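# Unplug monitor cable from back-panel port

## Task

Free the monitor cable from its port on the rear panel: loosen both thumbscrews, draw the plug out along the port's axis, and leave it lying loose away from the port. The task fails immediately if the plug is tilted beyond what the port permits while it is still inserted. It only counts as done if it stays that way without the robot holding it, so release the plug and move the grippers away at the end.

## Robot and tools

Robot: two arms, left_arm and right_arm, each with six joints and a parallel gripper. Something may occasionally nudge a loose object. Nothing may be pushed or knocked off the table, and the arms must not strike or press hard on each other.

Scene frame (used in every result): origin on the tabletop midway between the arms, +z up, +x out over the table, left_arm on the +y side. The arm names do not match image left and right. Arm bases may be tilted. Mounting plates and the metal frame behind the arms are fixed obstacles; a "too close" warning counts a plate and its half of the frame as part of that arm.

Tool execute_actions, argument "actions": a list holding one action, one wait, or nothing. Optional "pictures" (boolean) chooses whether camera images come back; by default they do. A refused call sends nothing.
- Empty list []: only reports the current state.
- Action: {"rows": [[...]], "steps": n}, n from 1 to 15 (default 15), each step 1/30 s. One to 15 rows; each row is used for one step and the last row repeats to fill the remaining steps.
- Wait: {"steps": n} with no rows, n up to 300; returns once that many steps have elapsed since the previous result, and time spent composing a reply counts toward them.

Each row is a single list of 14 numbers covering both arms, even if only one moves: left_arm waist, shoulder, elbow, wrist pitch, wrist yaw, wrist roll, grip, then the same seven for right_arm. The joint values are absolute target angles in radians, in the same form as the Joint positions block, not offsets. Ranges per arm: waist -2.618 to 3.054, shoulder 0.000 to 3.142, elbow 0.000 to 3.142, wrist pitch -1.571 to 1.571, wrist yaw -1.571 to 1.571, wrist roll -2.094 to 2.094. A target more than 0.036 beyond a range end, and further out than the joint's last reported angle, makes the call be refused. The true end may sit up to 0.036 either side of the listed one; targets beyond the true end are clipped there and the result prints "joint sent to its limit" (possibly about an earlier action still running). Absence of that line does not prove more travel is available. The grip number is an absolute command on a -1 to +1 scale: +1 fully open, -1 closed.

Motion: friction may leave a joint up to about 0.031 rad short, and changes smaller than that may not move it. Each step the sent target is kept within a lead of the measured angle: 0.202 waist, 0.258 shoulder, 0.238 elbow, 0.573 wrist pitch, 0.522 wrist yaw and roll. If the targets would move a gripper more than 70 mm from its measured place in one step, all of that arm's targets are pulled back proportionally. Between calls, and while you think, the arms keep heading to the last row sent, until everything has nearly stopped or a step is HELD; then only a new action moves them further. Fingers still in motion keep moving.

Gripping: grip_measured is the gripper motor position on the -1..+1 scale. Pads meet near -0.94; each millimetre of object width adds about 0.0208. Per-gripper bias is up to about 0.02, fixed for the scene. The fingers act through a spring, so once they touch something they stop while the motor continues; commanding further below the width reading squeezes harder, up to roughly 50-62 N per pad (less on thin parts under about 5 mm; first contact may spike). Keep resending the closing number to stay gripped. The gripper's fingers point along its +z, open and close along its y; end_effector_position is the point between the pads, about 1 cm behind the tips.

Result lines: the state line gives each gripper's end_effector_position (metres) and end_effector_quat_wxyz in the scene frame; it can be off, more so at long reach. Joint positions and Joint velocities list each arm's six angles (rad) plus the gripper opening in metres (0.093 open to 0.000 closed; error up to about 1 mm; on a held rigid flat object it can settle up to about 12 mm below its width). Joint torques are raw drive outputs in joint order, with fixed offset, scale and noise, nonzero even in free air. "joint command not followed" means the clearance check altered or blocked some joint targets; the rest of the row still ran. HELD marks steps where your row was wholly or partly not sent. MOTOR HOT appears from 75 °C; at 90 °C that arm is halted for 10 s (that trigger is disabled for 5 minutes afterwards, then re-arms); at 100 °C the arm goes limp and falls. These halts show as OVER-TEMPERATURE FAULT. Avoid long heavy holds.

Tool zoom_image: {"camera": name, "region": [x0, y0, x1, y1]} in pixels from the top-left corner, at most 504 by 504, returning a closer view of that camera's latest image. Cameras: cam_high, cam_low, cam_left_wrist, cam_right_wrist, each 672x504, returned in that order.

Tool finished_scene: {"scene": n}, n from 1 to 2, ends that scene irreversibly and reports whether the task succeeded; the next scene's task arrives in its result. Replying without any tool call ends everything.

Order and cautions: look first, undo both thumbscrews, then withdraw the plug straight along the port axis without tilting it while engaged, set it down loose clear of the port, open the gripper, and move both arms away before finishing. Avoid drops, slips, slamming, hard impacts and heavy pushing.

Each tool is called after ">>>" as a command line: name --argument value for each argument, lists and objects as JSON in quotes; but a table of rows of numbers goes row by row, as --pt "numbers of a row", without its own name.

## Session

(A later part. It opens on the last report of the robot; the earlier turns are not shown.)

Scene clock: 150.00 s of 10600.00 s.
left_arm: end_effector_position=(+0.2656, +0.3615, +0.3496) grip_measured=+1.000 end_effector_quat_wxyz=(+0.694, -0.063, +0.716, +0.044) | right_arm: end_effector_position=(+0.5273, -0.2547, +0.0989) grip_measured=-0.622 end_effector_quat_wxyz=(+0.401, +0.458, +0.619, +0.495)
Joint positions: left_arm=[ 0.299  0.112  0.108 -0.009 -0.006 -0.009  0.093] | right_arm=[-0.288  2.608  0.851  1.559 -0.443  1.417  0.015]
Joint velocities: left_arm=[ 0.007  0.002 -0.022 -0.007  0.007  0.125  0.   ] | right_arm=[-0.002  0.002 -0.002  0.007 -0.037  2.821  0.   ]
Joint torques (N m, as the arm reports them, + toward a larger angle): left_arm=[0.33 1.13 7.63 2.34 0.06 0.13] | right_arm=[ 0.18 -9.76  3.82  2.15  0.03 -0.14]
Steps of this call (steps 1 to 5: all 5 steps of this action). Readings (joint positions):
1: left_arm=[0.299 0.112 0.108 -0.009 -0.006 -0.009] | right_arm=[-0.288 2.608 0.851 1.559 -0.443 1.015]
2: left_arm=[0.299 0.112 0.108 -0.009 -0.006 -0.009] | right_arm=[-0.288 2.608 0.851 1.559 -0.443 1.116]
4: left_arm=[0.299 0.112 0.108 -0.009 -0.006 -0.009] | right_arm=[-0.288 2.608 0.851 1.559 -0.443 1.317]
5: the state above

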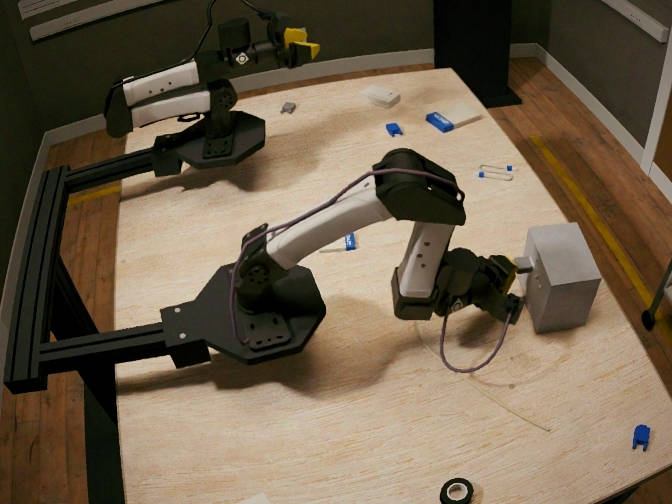

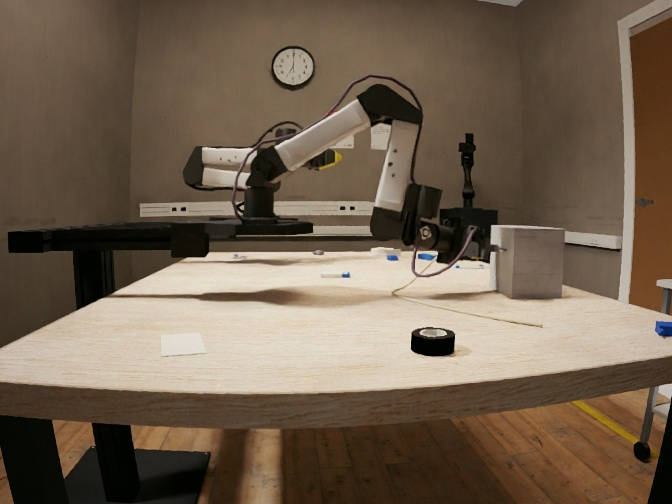

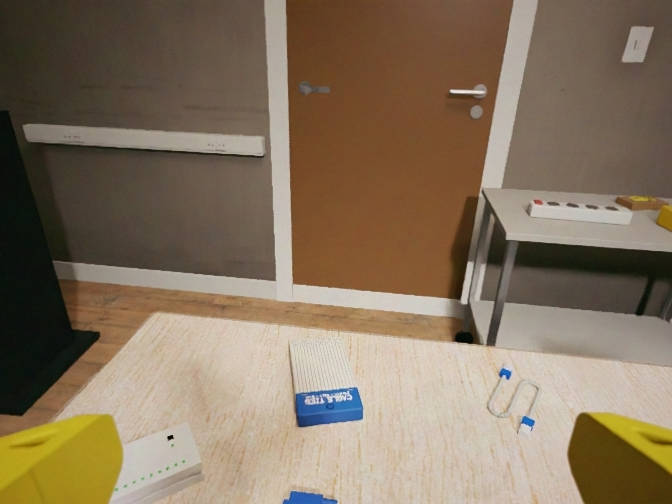

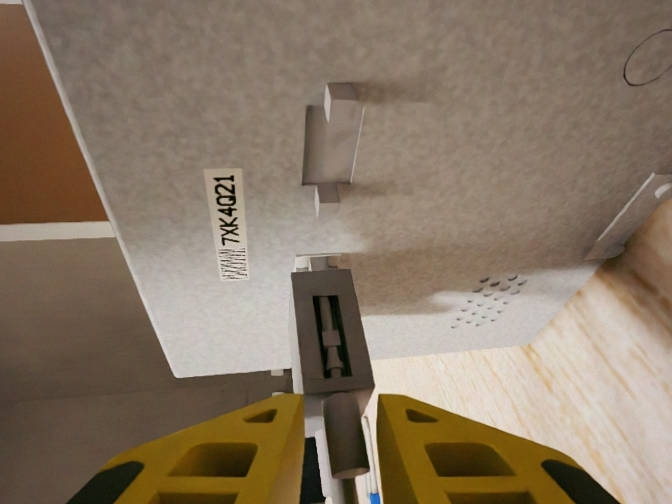

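The screw is backing out. Continuing.

>>> execute_actions --actions '[{"rows":[[0.3,0.1,0.1,0,0,0,1,-0.286,2.605,0.855,1.56,-0.45,0.84,-0.9]]}]' --pictures false

>>> execute_actions --actions '[{"rows":[[0.3,0.1,0.1,0,0,0,1,-0.286,2.605,0.855,1.56,-0.45,2.06,-0.62]]}]' --pictures false

>>> execute_actions --actions '[{"rows":[[0.3,0.1,0.1,0,0,0,1,-0.286,2.605,0.855,1.56,-0.45,0.84,-0.9]]}]' --pictures false

>>> execute_actions --actions '[{"rows":[[0.3,0.1,0.1,0,0,0,1,-0.286,2.605,0.855,1.56,-0.45,2.06,-0.62]]}]' --pictures false

>>> execute_actions --actions '[{"rows":[[0.3,0.1,0.1,0,0,0,1,-0.286,2.605,0.855,1.56,-0.45,0.84,-0.9]]}]' --pictures false

>>> execute_actions --actions '[{"rows":[[0.3,0.1,0.1,0,0,0,1,-0.286,2.605,0.855,1.56,-0.45,2.06,-0.62]]}]' --pictures false

>>> execute_actions --actions '[{"rows":[[0.3,0.1,0.1,0,0,0,1,-0.286,2.605,0.855,1.56,-0.45,0.84,-0.9]]}]' --pictures false

>>> execute_actions --actions '[{"rows":[[0.3,0.1,0.1,0,0,0,1,-0.286,2.605,0.855,1.56,-0.45,2.06,-0.62]]}]' --pictures false

>>> execute_actions --actions '[{"rows":[[0.3,0.1,0.1,0,0,0,1,-0.286,2.605,0.855,1.56,-0.45,0.84,-0.9]]}]' --pictures false

>>> execute_actions --actions '[{"rows":[[0.3,0.1,0.1,0,0,0,1,-0.286,2.605,0.855,1.56,-0.45,2.06,-0.62]]}]' --pictures false

>>> execute_actions --actions '[{"rows":[[0.3,0.1,0.1,0,0,0,1,-0.286,2.605,0.855,1.56,-0.45,0.84,-0.9]]}]' --pictures false

>>> execute_actions --actions '[{"rows":[[0.3,0.1,0.1,0,0,0,1,-0.286,2.605,0.855,1.56,-0.45,2.06,-0.62]]}]' --pictures false

>>> execute_actions --actions '[{"rows":[[0.3,0.1,0.1,0,0,0,1,-0.286,2.605,0.855,1.56,-0.45,0.84,-0.9]]}]' --pictures false

>>> execute_actions --actions '[{"rows":[[0.3,0.1,0.1,0,0,0,1,-0.286,2.605,0.855,1.56,-0.45,2.06,-0.62]]}]' --pictures false

>>> execute_actions --actions '[{"rows":[[0.3,0.1,0.1,0,0,0,1,-0.286,2.605,0.855,1.56,-0.45,0.84,-0.9]]}]' --pictures false

>>> execute_actions --actions '[{"rows":[[0.3,0.1,0.1,0,0,0,1,-0.286,2.605,0.855,1.56,-0.45,1.97,-0.62]],"steps":5}]'

>>> zoom_image --camera "cam_right_wrist" --region '[230,230,450,480]'

Scene clock: 170.30 s of 10600.00 s.
left_arm: end_effector_position=(+0.2656, +0.3615, +0.3496) grip_measured=+1.000 end_effector_quat_wxyz=(+0.694, -0.063, +0.716, +0.044) | right_arm: end_effector_position=(+0.5272, -0.2545, +0.0985) grip_measured=-0.889 end_effector_quat_wxyz=(+0.508, +0.295, +0.713, +0.383)
Joint positions: left_arm=[ 0.299  0.112  0.108 -0.009 -0.006 -0.009  0.093] | right_arm=[-0.288  2.608  0.851  1.557 -0.444  0.928  0.003]
Joint velocities: left_arm=[-0.002 -0.002 -0.007 -0.007  0.007  0.007  0.   ] | right_arm=[-0.002  0.012  0.007 -0.007 -0.007 -0.447  0.   ]
Joint torques (N m, as the arm reports them, + toward a larger angle): left_arm=[0.26 0.96 7.68 2.38 0.04 0.1 ] | right_arm=[-0.36 -9.62  3.51  2.1  -0.05 -0.48]
Steps of this call (steps 1 to 45: the robot went on to your last target; steps 46 to 110: nothing new was sent; then 16.13 s passed at rest; steps 111 to 125: all 15 steps of this action). Readings (joint positions):
111: left_arm=[0.299 0.112 0.108 -0.009 -0.006 -0.009] | right_arm=[-0.288 2.608 0.851 1.549 -0.442 1.878]
112: left_arm=[0.299 0.112 0.108 -0.009 -0.006 -0.009] | right_arm=[-0.288 2.608 0.851 1.551 -0.441 1.777]
114: left_arm=[0.299 0.112 0.108 -0.009 -0.006 -0.009] | right_arm=[-0.288 2.608 0.851 1.553 -0.442 1.577]
118: left_arm=[0.299 0.112 0.108 -0.009 -0.006 -0.009] | right_arm=[-0.288 2.608 0.851 1.556 -0.444 1.192]
125: the state above

Scene clock: 170.80 s of 10600.00 s.
left_arm: end_effector_position=(+0.2656, +0.3615, +0.3496) grip_measured=+1.000 end_effector_quat_wxyz=(+0.694, -0.063, +0.716, +0.044) | right_arm: end_effector_position=(+0.5269, -0.2546, +0.0968) grip_measured=-0.621 end_effector_quat_wxyz=(+0.245, +0.615, +0.468, +0.584)
Joint positions: left_arm=[ 0.299  0.112  0.108 -0.009 -0.006 -0.009  0.093] | right_arm=[-0.288  2.608  0.851  1.549 -0.442  1.98   0.015]
Joint velocities: left_arm=[ 0.002 -0.007  0.012 -0.022 -0.051 -0.037  0.   ] | right_arm=[-0.002 -0.012  0.017 -0.066  0.051  0.418  0.001]
Joint torques (N m, as the arm reports them, + toward a larger angle): left_arm=[0.17 1.03 7.66 2.36 0.07 0.13] | right_arm=[ 0.05 -9.91  3.53  2.41 -0.08  0.06]
Steps of this call (steps 1 to 15: all 15 steps of this action). Readings (joint positions):
1: left_arm=[0.299 0.112 0.108 -0.009 -0.006 -0.009] | right_arm=[-0.288 2.608 0.851 1.558 -0.444 1.011]
2: left_arm=[0.299 0.112 0.108 -0.009 -0.006 -0.009] | right_arm=[-0.288 2.608 0.851 1.558 -0.444 1.112]
4: left_arm=[0.299 0.112 0.108 -0.009 -0.006 -0.009] | right_arm=[-0.288 2.608 0.851 1.558 -0.444 1.313]
8: left_arm=[0.299 0.112 0.108 -0.009 -0.006 -0.009] | right_arm=[-0.288 2.608 0.851 1.558 -0.444 1.703]
15: the state above

Scene clock: 171.30 s of 10600.00 s.
left_arm: end_effector_position=(+0.2656, +0.3615, +0.3496) grip_measured=+1.000 end_effector_quat_wxyz=(+0.694, -0.063, +0.716, +0.044) | right_arm: end_effector_position=(+0.5273, -0.2547, +0.0988) grip_measured=-0.889 end_effector_quat_wxyz=(+0.508, +0.296, +0.712, +0.384)
Joint positions: left_arm=[ 0.299  0.112  0.108 -0.009 -0.006 -0.009  0.093] | right_arm=[-0.288  2.608  0.851  1.558 -0.443  0.931  0.003]
Joint velocities: left_arm=[-0.007 -0.007  0.002 -0.037 -0.11   0.051  0.   ] | right_arm=[ 0.012  0.012  0.007 -0.022  0.037 -0.462 -0.   ]
Joint torques (N m, as the arm reports them, + toward a larger angle): left_arm=[0.22 0.95 7.62 2.36 0.05 0.14] | right_arm=[ 0.25 -9.77  3.67  2.16 -0.02 -0.43]
Steps of this call (steps 1 to 15: all 15 steps of this action). Readings (joint positions):
1: left_arm=[0.299 0.112 0.108 -0.009 -0.006 -0.009] | right_arm=[-0.288 2.608 0.851 1.547 -0.441 1.899]
2: left_arm=[0.299 0.112 0.108 -0.009 -0.006 -0.009] | right_arm=[-0.288 2.608 0.851 1.550 -0.441 1.798]
4: left_arm=[0.299 0.112 0.108 -0.009 -0.006 -0.009] | right_arm=[-0.288 2.608 0.851 1.553 -0.441 1.598]
8: left_arm=[0.299 0.112 0.108 -0.009 -0.006 -0.009] | right_arm=[-0.288 2.608 0.851 1.557 -0.443 1.210]
15: the state above

Scene clock: 171.80 s of 10600.00 s.
left_arm: end_effector_position=(+0.2656, +0.3615, +0.3496) grip_measured=+1.000 end_effector_quat_wxyz=(+0.694, -0.063, +0.716, +0.044) | right_arm: end_effector_position=(+0.5269, -0.2548, +0.0969) grip_measured=-0.621 end_effector_quat_wxyz=(+0.246, +0.616, +0.468, +0.585)
Joint positions: left_arm=[ 0.299  0.112  0.108 -0.009 -0.006 -0.009  0.093] | right_arm=[-0.288  2.608  0.851  1.55  -0.441  1.981  0.015]
Joint velocities: left_arm=[-0.012  0.007  0.032  0.007 -0.095  0.022  0.   ] | right_arm=[-0.017 -0.027  0.022 -0.037  0.022  0.491  0.001]
Joint torques (N m, as the arm reports them, + toward a larger angle): left_arm=[0.39 1.   7.62 2.36 0.07 0.13] | right_arm=[ 0.44 -9.94  3.84  2.37 -0.07  0.02]
Steps of this call (steps 1 to 15: all 15 steps of this action). Readings (joint positions):
1: left_arm=[0.299 0.112 0.108 -0.009 -0.006 -0.009] | right_arm=[-0.288 2.608 0.851 1.559 -0.443 1.014]
2: left_arm=[0.299 0.112 0.108 -0.009 -0.006 -0.009] | right_arm=[-0.288 2.608 0.851 1.559 -0.443 1.115]
4: left_arm=[0.299 0.112 0.108 -0.009 -0.006 -0.009] | right_arm=[-0.288 2.608 0.851 1.559 -0.443 1.316]
8: left_arm=[0.299 0.112 0.108 -0.009 -0.006 -0.009] | right_arm=[-0.288 2.608 0.851 1.558 -0.443 1.705]
15: the state above

Scene clock: 172.30 s of 10600.00 s.
left_arm: end_effector_position=(+0.2656, +0.3615, +0.3496) grip_measured=+1.000 end_effector_quat_wxyz=(+0.694, -0.063, +0.716, +0.044) | right_arm: end_effector_position=(+0.5273, -0.2547, +0.0988) grip_measured=-0.889 end_effector_quat_wxyz=(+0.508, +0.296, +0.712, +0.384)
Joint positions: left_arm=[ 0.299  0.112  0.108 -0.009 -0.006 -0.009  0.093] | right_arm=[-0.288  2.608  0.851  1.558 -0.442  0.932  0.003]
Joint velocities: left_arm=[-0.007 -0.012 -0.012  0.022 -0.007 -0.022  0.   ] | right_arm=[-0.002  0.002 -0.007 -0.022 -0.037 -0.505 -0.001]
Joint torques (N m, as the arm reports them, + toward a larger angle): left_arm=[0.31 1.04 7.55 2.35 0.07 0.13] | right_arm=[-0.15 -9.94  3.97  2.12 -0.01 -0.35]
Steps of this call (steps 1 to 15: all 15 steps of this action). Readings (joint positions):
1: left_arm=[0.299 0.112 0.108 -0.009 -0.006 -0.009] | right_arm=[-0.288 2.608 0.851 1.547 -0.441 1.900]
2: left_arm=[0.299 0.112 0.108 -0.009 -0.006 -0.009] | right_arm=[-0.288 2.608 0.851 1.550 -0.441 1.799]
4: left_arm=[0.299 0.112 0.108 -0.009 -0.006 -0.009] | right_arm=[-0.288 2.608 0.851 1.553 -0.441 1.598]
8: left_arm=[0.299 0.112 0.108 -0.009 -0.006 -0.009] | right_arm=[-0.288 2.608 0.851 1.557 -0.442 1.210]
15: the state above

Scene clock: 172.80 s of 10600.00 s.
left_arm: end_effector_position=(+0.2656, +0.3615, +0.3496) grip_measured=+1.000 end_effector_quat_wxyz=(+0.694, -0.063, +0.716, +0.044) | right_arm: end_effector_position=(+0.5269, -0.2548, +0.0969) grip_measured=-0.621 end_effector_quat_wxyz=(+0.246, +0.616, +0.468, +0.585)
Joint positions: left_arm=[ 0.299  0.112  0.108 -0.009 -0.006 -0.009  0.093] | right_arm=[-0.288  2.608  0.851  1.55  -0.441  1.981  0.015]
Joint velocities: left_arm=[ 0.002  0.007  0.007 -0.037 -0.081  0.081  0.   ] | right_arm=[-0.017 -0.027 -0.017 -0.095  0.007  0.418 -0.001]
Joint torques (N m, as the arm reports them, + toward a larger angle): left_arm=[0.33 1.1  7.69 2.35 0.06 0.1 ] | right_arm=[  0.05 -10.08   3.77   2.33  -0.08   0.01]
Steps of this call (steps 1 to 15: all 15 steps of this action). Readings (joint positions):
1: left_arm=[0.299 0.112 0.108 -0.009 -0.006 -0.009] | right_arm=[-0.288 2.608 0.851 1.559 -0.443 1.014]
2: left_arm=[0.299 0.112 0.108 -0.009 -0.006 -0.009] | right_arm=[-0.288 2.608 0.851 1.559 -0.443 1.116]
4: left_arm=[0.299 0.112 0.108 -0.009 -0.006 -0.009] | right_arm=[-0.288 2.608 0.851 1.559 -0.443 1.317]
8: left_arm=[0.299 0.112 0.108 -0.009 -0.006 -0.009] | right_arm=[-0.288 2.608 0.851 1.558 -0.443 1.706]
15: the state above

Scene clock: 173.30 s of 10600.00 s.
left_arm: end_effector_position=(+0.2656, +0.3615, +0.3496) grip_measured=+1.000 end_effector_quat_wxyz=(+0.694, -0.063, +0.716, +0.044) | right_arm: end_effector_position=(+0.5273, -0.2547, +0.0988) grip_measured=-0.889 end_effector_quat_wxyz=(+0.508, +0.296, +0.712, +0.384)
Joint positions: left_arm=[ 0.299  0.112  0.108 -0.009 -0.006 -0.009  0.093] | right_arm=[-0.288  2.608  0.851  1.558 -0.443  0.932  0.003]
Joint velocities: left_arm=[-0.007  0.022 -0.022 -0.007  0.007  0.037  0.   ] | right_arm=[ 0.017  0.007 -0.022  0.037  0.051 -0.491  0.   ]
Joint torques (N m, as the arm reports them, + toward a larger angle): left_arm=[0.24 1.16 7.69 2.37 0.06 0.11] | right_arm=[-0.12 -9.89  3.83  2.1   0.04 -0.4 ]
Steps of this call (steps 1 to 15: all 15 steps of this action). Readings (joint positions):
1: left_arm=[0.299 0.112 0.108 -0.009 -0.006 -0.009] | right_arm=[-0.288 2.608 0.851 1.547 -0.441 1.900]
2: left_arm=[0.299 0.112 0.108 -0.009 -0.006 -0.009] | right_arm=[-0.288 2.608 0.851 1.550 -0.441 1.799]
4: left_arm=[0.299 0.112 0.108 -0.009 -0.006 -0.009] | right_arm=[-0.288 2.608 0.851 1.553 -0.441 1.599]
8: left_arm=[0.299 0.112 0.108 -0.009 -0.006 -0.009] | right_arm=[-0.288 2.608 0.851 1.557 -0.443 1.210]
15: the state above

Scene clock: 173.80 s of 10600.00 s.
left_arm: end_effector_position=(+0.2656, +0.3615, +0.3496) grip_measured=+1.000 end_effector_quat_wxyz=(+0.694, -0.063, +0.716, +0.044) | right_arm: end_effector_position=(+0.5269, -0.2548, +0.0969) grip_measured=-0.621 end_effector_quat_wxyz=(+0.246, +0.616, +0.468, +0.585)
Joint positions: left_arm=[ 0.299  0.112  0.108 -0.009 -0.006 -0.009  0.093] | right_arm=[-0.288  2.608  0.851  1.55  -0.441  1.981  0.015]
Joint velocities: left_arm=[ 0.002 -0.002  0.012 -0.022  0.022  0.037  0.   ] | right_arm=[ 0.007 -0.002 -0.022 -0.125 -0.022  0.403 -0.   ]
Joint torques (N m, as the arm reports them, + toward a larger angle): left_arm=[0.31 1.   7.68 2.36 0.07 0.12] | right_arm=[ 0.38 -9.95  3.59  2.37 -0.12 -0.07]
Steps of this call (steps 1 to 15: all 15 steps of this action). Readings (joint positions):
1: left_arm=[0.299 0.112 0.108 -0.009 -0.006 -0.009] | right_arm=[-0.288 2.608 0.851 1.559 -0.443 1.015]
2: left_arm=[0.299 0.112 0.108 -0.009 -0.006 -0.009] | right_arm=[-0.288 2.608 0.851 1.559 -0.443 1.116]
4: left_arm=[0.299 0.112 0.108 -0.009 -0.006 -0.009] | right_arm=[-0.288 2.608 0.851 1.558 -0.443 1.317]
8: left_arm=[0.299 0.112 0.108 -0.009 -0.006 -0.009] | right_arm=[-0.288 2.608 0.851 1.558 -0.443 1.706]
15: the state above

Scene clock: 174.30 s of 10600.00 s.
left_arm: end_effector_position=(+0.2656, +0.3615, +0.3496) grip_measured=+1.000 end_effector_quat_wxyz=(+0.694, -0.063, +0.716, +0.044) | right_arm: end_effector_position=(+0.5273, -0.2547, +0.0988) grip_measured=-0.889 end_effector_quat_wxyz=(+0.508, +0.296, +0.712, +0.384)
Joint positions: left_arm=[ 0.299  0.112  0.108 -0.009 -0.006 -0.009  0.093] | right_arm=[-0.288  2.608  0.851  1.558 -0.442  0.932  0.003]
Joint velocities: left_arm=[-0.007 -0.012  0.007  0.037 -0.022  0.007  0.   ] | right_arm=[-0.002  0.012 -0.007 -0.007  0.007 -0.447 -0.001]
Joint torques (N m, as the arm reports them, + toward a larger angle): left_arm=[0.33 1.02 7.61 2.35 0.07 0.12] | right_arm=[ 0.31 -9.91  3.99  2.11  0.03 -0.46]
Steps of this call (steps 1 to 15: all 15 steps of this action). Readings (joint positions):
1: left_arm=[0.299 0.112 0.108 -0.009 -0.006 -0.009] | right_arm=[-0.288 2.608 0.851 1.547 -0.441 1.900]
2: left_arm=[0.299 0.112 0.108 -0.009 -0.006 -0.009] | right_arm=[-0.288 2.608 0.851 1.550 -0.441 1.798]
4: left_arm=[0.299 0.112 0.108 -0.009 -0.006 -0.009] | right_arm=[-0.288 2.608 0.851 1.553 -0.441 1.598]
8: left_arm=[0.299 0.112 0.108 -0.009 -0.006 -0.009] | right_arm=[-0.288 2.608 0.851 1.557 -0.442 1.210]
15: the state above

Scene clock: 174.80 s of 10600.00 s.
left_arm: end_effector_position=(+0.2656, +0.3615, +0.3496) grip_measured=+1.000 end_effector_quat_wxyz=(+0.694, -0.063, +0.716, +0.044) | right_arm: end_effector_position=(+0.5269, -0.2548, +0.0969) grip_measured=-0.621 end_effector_quat_wxyz=(+0.246, +0.616, +0.468, +0.585)
Joint positions: left_arm=[ 0.299  0.112  0.108 -0.009 -0.006 -0.009  0.093] | right_arm=[-0.288  2.608  0.851  1.55  -0.441  1.981  0.015]
Joint velocities: left_arm=[-0.002  0.002  0.002 -0.007 -0.066  0.037  0.   ] | right_arm=[-0.002  0.002 -0.012 -0.095 -0.022  0.432  0.   ]
Joint torques (N m, as the arm reports them, + toward a larger angle): left_arm=[0.26 1.08 7.62 2.36 0.06 0.14] | right_arm=[ 0.08 -9.87  3.78  2.27 -0.04  0.04]
Steps of this call (steps 1 to 15: all 15 steps of this action). Readings (joint positions):
1: left_arm=[0.299 0.112 0.108 -0.009 -0.006 -0.009] | right_arm=[-0.288 2.608 0.851 1.559 -0.443 1.014]
2: left_arm=[0.299 0.112 0.108 -0.009 -0.006 -0.009] | right_arm=[-0.288 2.608 0.851 1.559 -0.443 1.115]
4: left_arm=[0.299 0.112 0.108 -0.009 -0.006 -0.009] | right_arm=[-0.288 2.608 0.851 1.558 -0.443 1.316]
8: left_arm=[0.299 0.112 0.108 -0.009 -0.006 -0.009] | right_arm=[-0.288 2.608 0.851 1.558 -0.443 1.706]
15: the state above

Scene clock: 175.30 s of 10600.00 s.
left_arm: end_effector_position=(+0.2656, +0.3615, +0.3496) grip_measured=+1.000 end_effector_quat_wxyz=(+0.694, -0.063, +0.716, +0.044) | right_arm: end_effector_position=(+0.5273, -0.2547, +0.0987) grip_measured=-0.889 end_effector_quat_wxyz=(+0.508, +0.296, +0.712, +0.384)
Joint positions: left_arm=[ 0.299  0.112  0.108 -0.009 -0.006 -0.009  0.093] | right_arm=[-0.288  2.608  0.851  1.558 -0.442  0.931  0.003]
Joint velocities: left_arm=[ 0.007  0.002 -0.002  0.007  0.037 -0.022  0.   ] | right_arm=[-0.012  0.007 -0.002 -0.022 -0.051 -0.432 -0.   ]
Joint torques (N m, as the arm reports them, + toward a larger angle): left_arm=[0.28 1.01 7.6  2.35 0.08 0.11] | right_arm=[ 0.26 -9.68  3.93  2.08 -0.12 -0.34]
Steps of this call (steps 1 to 15: all 15 steps of this action). Readings (joint positions):
1: left_arm=[0.299 0.112 0.108 -0.009 -0.006 -0.009] | right_arm=[-0.288 2.608 0.851 1.547 -0.441 1.900]
2: left_arm=[0.299 0.112 0.108 -0.009 -0.006 -0.009] | right_arm=[-0.288 2.608 0.851 1.550 -0.441 1.799]
4: left_arm=[0.299 0.112 0.108 -0.009 -0.006 -0.009] | right_arm=[-0.288 2.608 0.851 1.553 -0.441 1.598]
8: left_arm=[0.299 0.112 0.108 -0.009 -0.006 -0.009] | right_arm=[-0.288 2.608 0.851 1.557 -0.443 1.210]
15: the state above

Scene clock: 175.80 s of 10600.00 s.
left_arm: end_effector_position=(+0.2656, +0.3615, +0.3496) grip_measured=+1.000 end_effector_quat_wxyz=(+0.694, -0.063, +0.716, +0.044) | right_arm: end_effector_position=(+0.5269, -0.2548, +0.0968) grip_measured=-0.621 end_effector_quat_wxyz=(+0.245, +0.616, +0.468, +0.584)
Joint positions: left_arm=[ 0.299  0.112  0.108 -0.009 -0.006 -0.009  0.093] | right_arm=[-0.288  2.608  0.851  1.549 -0.441  1.981  0.015]
Joint velocities: left_arm=[ 0.027  0.002  0.007 -0.022 -0.022 -0.022  0.   ] | right_arm=[-0.002 -0.027  0.012 -0.125  0.051  0.476  0.001]
Joint torques (N m, as the arm reports them, + toward a larger angle): left_arm=[0.33 1.08 7.54 2.33 0.05 0.11] | right_arm=[ 0.05 -9.69  3.76  2.27 -0.05 -0.06]
Steps of this call (steps 1 to 15: all 15 steps of this action). Readings (joint positions):
1: left_arm=[0.299 0.112 0.108 -0.009 -0.006 -0.009] | right_arm=[-0.288 2.608 0.851 1.558 -0.443 1.014]
2: left_arm=[0.299 0.112 0.108 -0.009 -0.006 -0.009] | right_arm=[-0.288 2.608 0.851 1.558 -0.443 1.115]
4: left_arm=[0.299 0.112 0.108 -0.009 -0.006 -0.009] | right_arm=[-0.288 2.608 0.851 1.558 -0.443 1.316]
8: left_arm=[0.299 0.112 0.108 -0.009 -0.006 -0.009] | right_arm=[-0.288 2.608 0.851 1.558 -0.443 1.705]
15: the state above

Scene clock: 176.30 s of 10600.00 s.
left_arm: end_effector_position=(+0.2656, +0.3615, +0.3496) grip_measured=+1.000 end_effector_quat_wxyz=(+0.694, -0.063, +0.716, +0.044) | right_arm: end_effector_position=(+0.5273, -0.2547, +0.0987) grip_measured=-0.889 end_effector_quat_wxyz=(+0.508, +0.296, +0.712, +0.384)
Joint positions: left_arm=[ 0.299  0.112  0.108 -0.009 -0.006 -0.009  0.093] | right_arm=[-0.288  2.608  0.851  1.558 -0.442  0.932  0.003]
Joint velocities: left_arm=[-0.002  0.002  0.017 -0.007 -0.022  0.095  0.   ] | right_arm=[-0.002 -0.007 -0.002 -0.022 -0.051 -0.432 -0.   ]
Joint torques (N m, as the arm reports them, + toward a larger angle): left_arm=[0.26 1.1  7.61 2.35 0.07 0.1 ] | right_arm=[ 0.08 -9.88  3.6   2.14 -0.08 -0.4 ]
Steps of this call (steps 1 to 15: all 15 steps of this action). Readings (joint positions):
1: left_arm=[0.299 0.112 0.108 -0.009 -0.006 -0.009] | right_arm=[-0.288 2.608 0.851 1.547 -0.441 1.900]
2: left_arm=[0.299 0.112 0.108 -0.009 -0.006 -0.009] | right_arm=[-0.288 2.608 0.851 1.550 -0.441 1.799]
4: left_arm=[0.299 0.112 0.108 -0.009 -0.006 -0.009] | right_arm=[-0.288 2.608 0.851 1.553 -0.441 1.598]
8: left_arm=[0.299 0.112 0.108 -0.009 -0.006 -0.009] | right_arm=[-0.288 2.608 0.851 1.557 -0.442 1.210]
15: the state above

Scene clock: 176.80 s of 10600.00 s.
left_arm: end_effector_position=(+0.2656, +0.3615, +0.3496) grip_measured=+1.000 end_effector_quat_wxyz=(+0.694, -0.063, +0.716, +0.044) | right_arm: end_effector_position=(+0.5269, -0.2547, +0.0968) grip_measured=-0.621 end_effector_quat_wxyz=(+0.245, +0.616, +0.468, +0.585)
Joint positions: left_arm=[ 0.299  0.112  0.108 -0.009 -0.006 -0.009  0.093] | right_arm=[-0.288  2.608  0.851  1.549 -0.442  1.981  0.015]
Joint velocities: left_arm=[ 0.012 -0.007 -0.002 -0.007 -0.051  0.022  0.   ] | right_arm=[ 0.027  0.007  0.007 -0.095  0.037  0.432  0.   ]
Joint torques (N m, as the arm reports them, + toward a larger angle): left_arm=[0.2  1.06 7.6  2.35 0.06 0.13] | right_arm=[ 0.33 -9.96  3.75  2.29 -0.13  0.01]
Steps of this call (steps 1 to 15: all 15 steps of this action). Readings (joint positions):
1: left_arm=[0.299 0.112 0.108 -0.009 -0.006 -0.009] | right_arm=[-0.288 2.608 0.851 1.558 -0.443 1.014]
2: left_arm=[0.299 0.112 0.108 -0.009 -0.006 -0.009] | right_arm=[-0.288 2.608 0.851 1.558 -0.443 1.116]
4: left_arm=[0.299 0.112 0.108 -0.009 -0.006 -0.009] | right_arm=[-0.288 2.608 0.851 1.558 -0.443 1.317]
8: left_arm=[0.299 0.112 0.108 -0.009 -0.006 -0.009] | right_arm=[-0.288 2.608 0.851 1.558 -0.443 1.706]
15: the state above

Scene clock: 177.30 s of 10600.00 s.
left_arm: end_effector_position=(+0.2656, +0.3615, +0.3496) grip_measured=+1.000 end_effector_quat_wxyz=(+0.694, -0.063, +0.716, +0.044) | right_arm: end_effector_position=(+0.5272, -0.2547, +0.0986) grip_measured=-0.889 end_effector_quat_wxyz=(+0.508, +0.297, +0.712, +0.384)
Joint positions: left_arm=[ 0.299  0.112  0.108 -0.009 -0.006 -0.009  0.093] | right_arm=[-0.288  2.608  0.851  1.557 -0.443  0.932  0.003]
Joint velocities: left_arm=[-0.002 -0.012 -0.012  0.007 -0.007  0.007  0.   ] | right_arm=[-0.007 -0.007  0.002 -0.022  0.022 -0.432 -0.001]
Joint torques (N m, as the arm reports them, + toward a larger angle): left_arm=[0.36 1.03 7.49 2.33 0.04 0.16] | right_arm=[ 0.15 -9.9   3.73  2.08 -0.12 -0.41]
Steps of this call (steps 1 to 15: all 15 steps of this action). Readings (joint positions):
1: left_arm=[0.299 0.112 0.108 -0.009 -0.006 -0.009] | right_arm=[-0.288 2.608 0.851 1.547 -0.441 1.900]
2: left_arm=[0.299 0.112 0.108 -0.009 -0.006 -0.009] | right_arm=[-0.288 2.608 0.851 1.550 -0.441 1.799]
4: left_arm=[0.299 0.112 0.108 -0.009 -0.006 -0.009] | right_arm=[-0.288 2.608 0.851 1.553 -0.441 1.598]
8: left_arm=[0.299 0.112 0.108 -0.009 -0.006 -0.009] | right_arm=[-0.288 2.608 0.851 1.556 -0.443 1.210]
15: the state above

Scene clock: 177.47 s of 10600.00 s.
left_arm: end_effector_position=(+0.2656, +0.3615, +0.3496) grip_measured=+1.000 end_effector_quat_wxyz=(+0.694, -0.063, +0.716, +0.044) | right_arm: end_effector_position=(+0.5272, -0.2546, +0.0988) grip_measured=-0.622 end_effector_quat_wxyz=(+0.401, +0.459, +0.620, +0.495)
Joint positions: left_arm=[ 0.299  0.112  0.108 -0.009 -0.006 -0.009  0.093] | right_arm=[-0.288  2.608  0.851  1.558 -0.443  1.417  0.015]
Joint velocities: left_arm=[ 0.002 -0.012 -0.002 -0.051 -0.022  0.051  0.   ] | right_arm=[ 0.017 -0.002 -0.007  0.007  0.051  2.821  0.   ]
Joint torques (N m, as the arm reports them, + toward a larger angle): left_arm=[0.36 1.05 7.58 2.36 0.05 0.13] | right_arm=[ 0.23 -9.98  3.82  2.17 -0.02 -0.15]
Steps of this call (steps 1 to 5: all 5 steps of this action). Readings (joint positions):
1: left_arm=[0.299 0.112 0.108 -0.009 -0.006 -0.009] | right_arm=[-0.288 2.608 0.851 1.558 -0.443 1.015]
2: left_arm=[0.299 0.112 0.108 -0.009 -0.006 -0.009] | right_arm=[-0.288 2.608 0.851 1.558 -0.443 1.116]
4: left_arm=[0.299 0.112 0.108 -0.009 -0.006 -0.009] | right_arm=[-0.288 2.608 0.851 1.558 -0.443 1.317]
5: the state above

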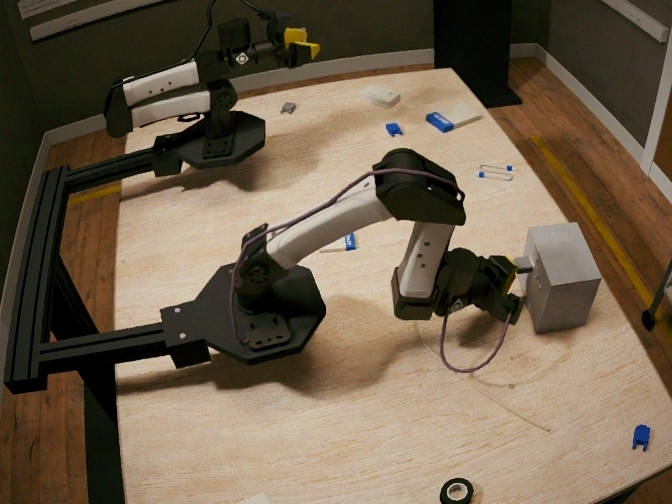

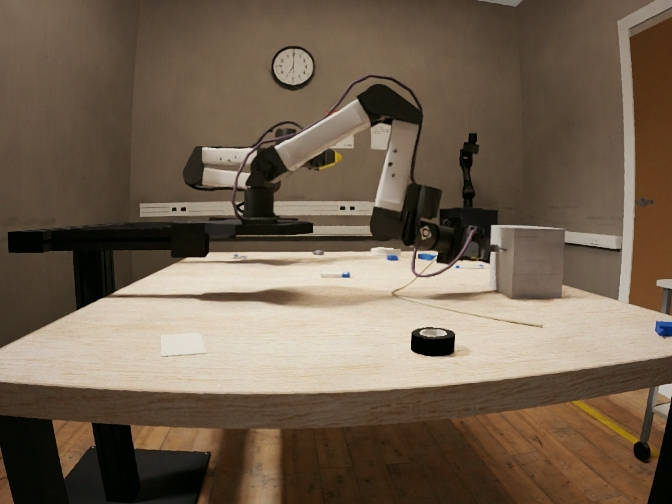

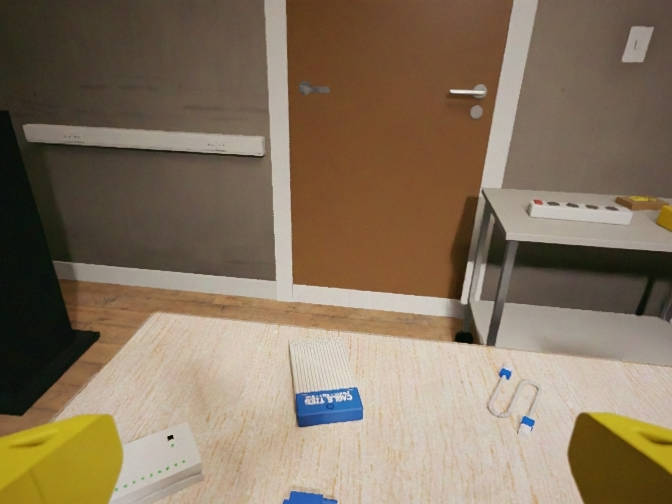

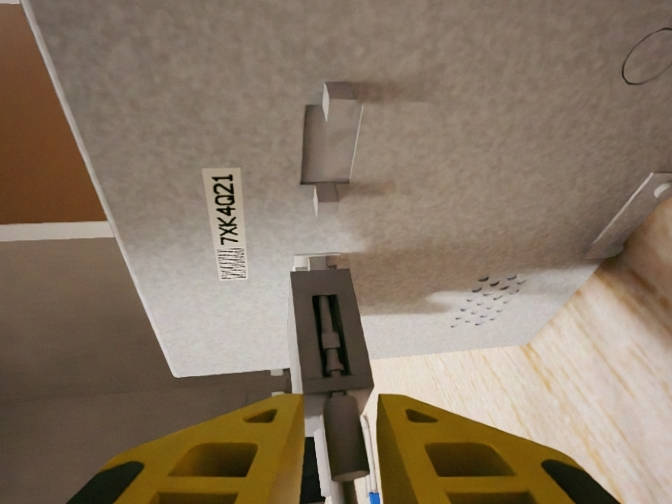

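Region (230, 230, 450, 480) of cam_right_wrist's 672x504 image, scaled by 2.016, with more detail than that image has; it fills the left 444 columns of this view, and the rest is white.

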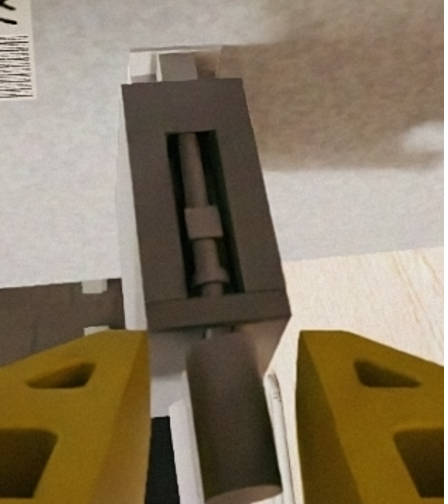

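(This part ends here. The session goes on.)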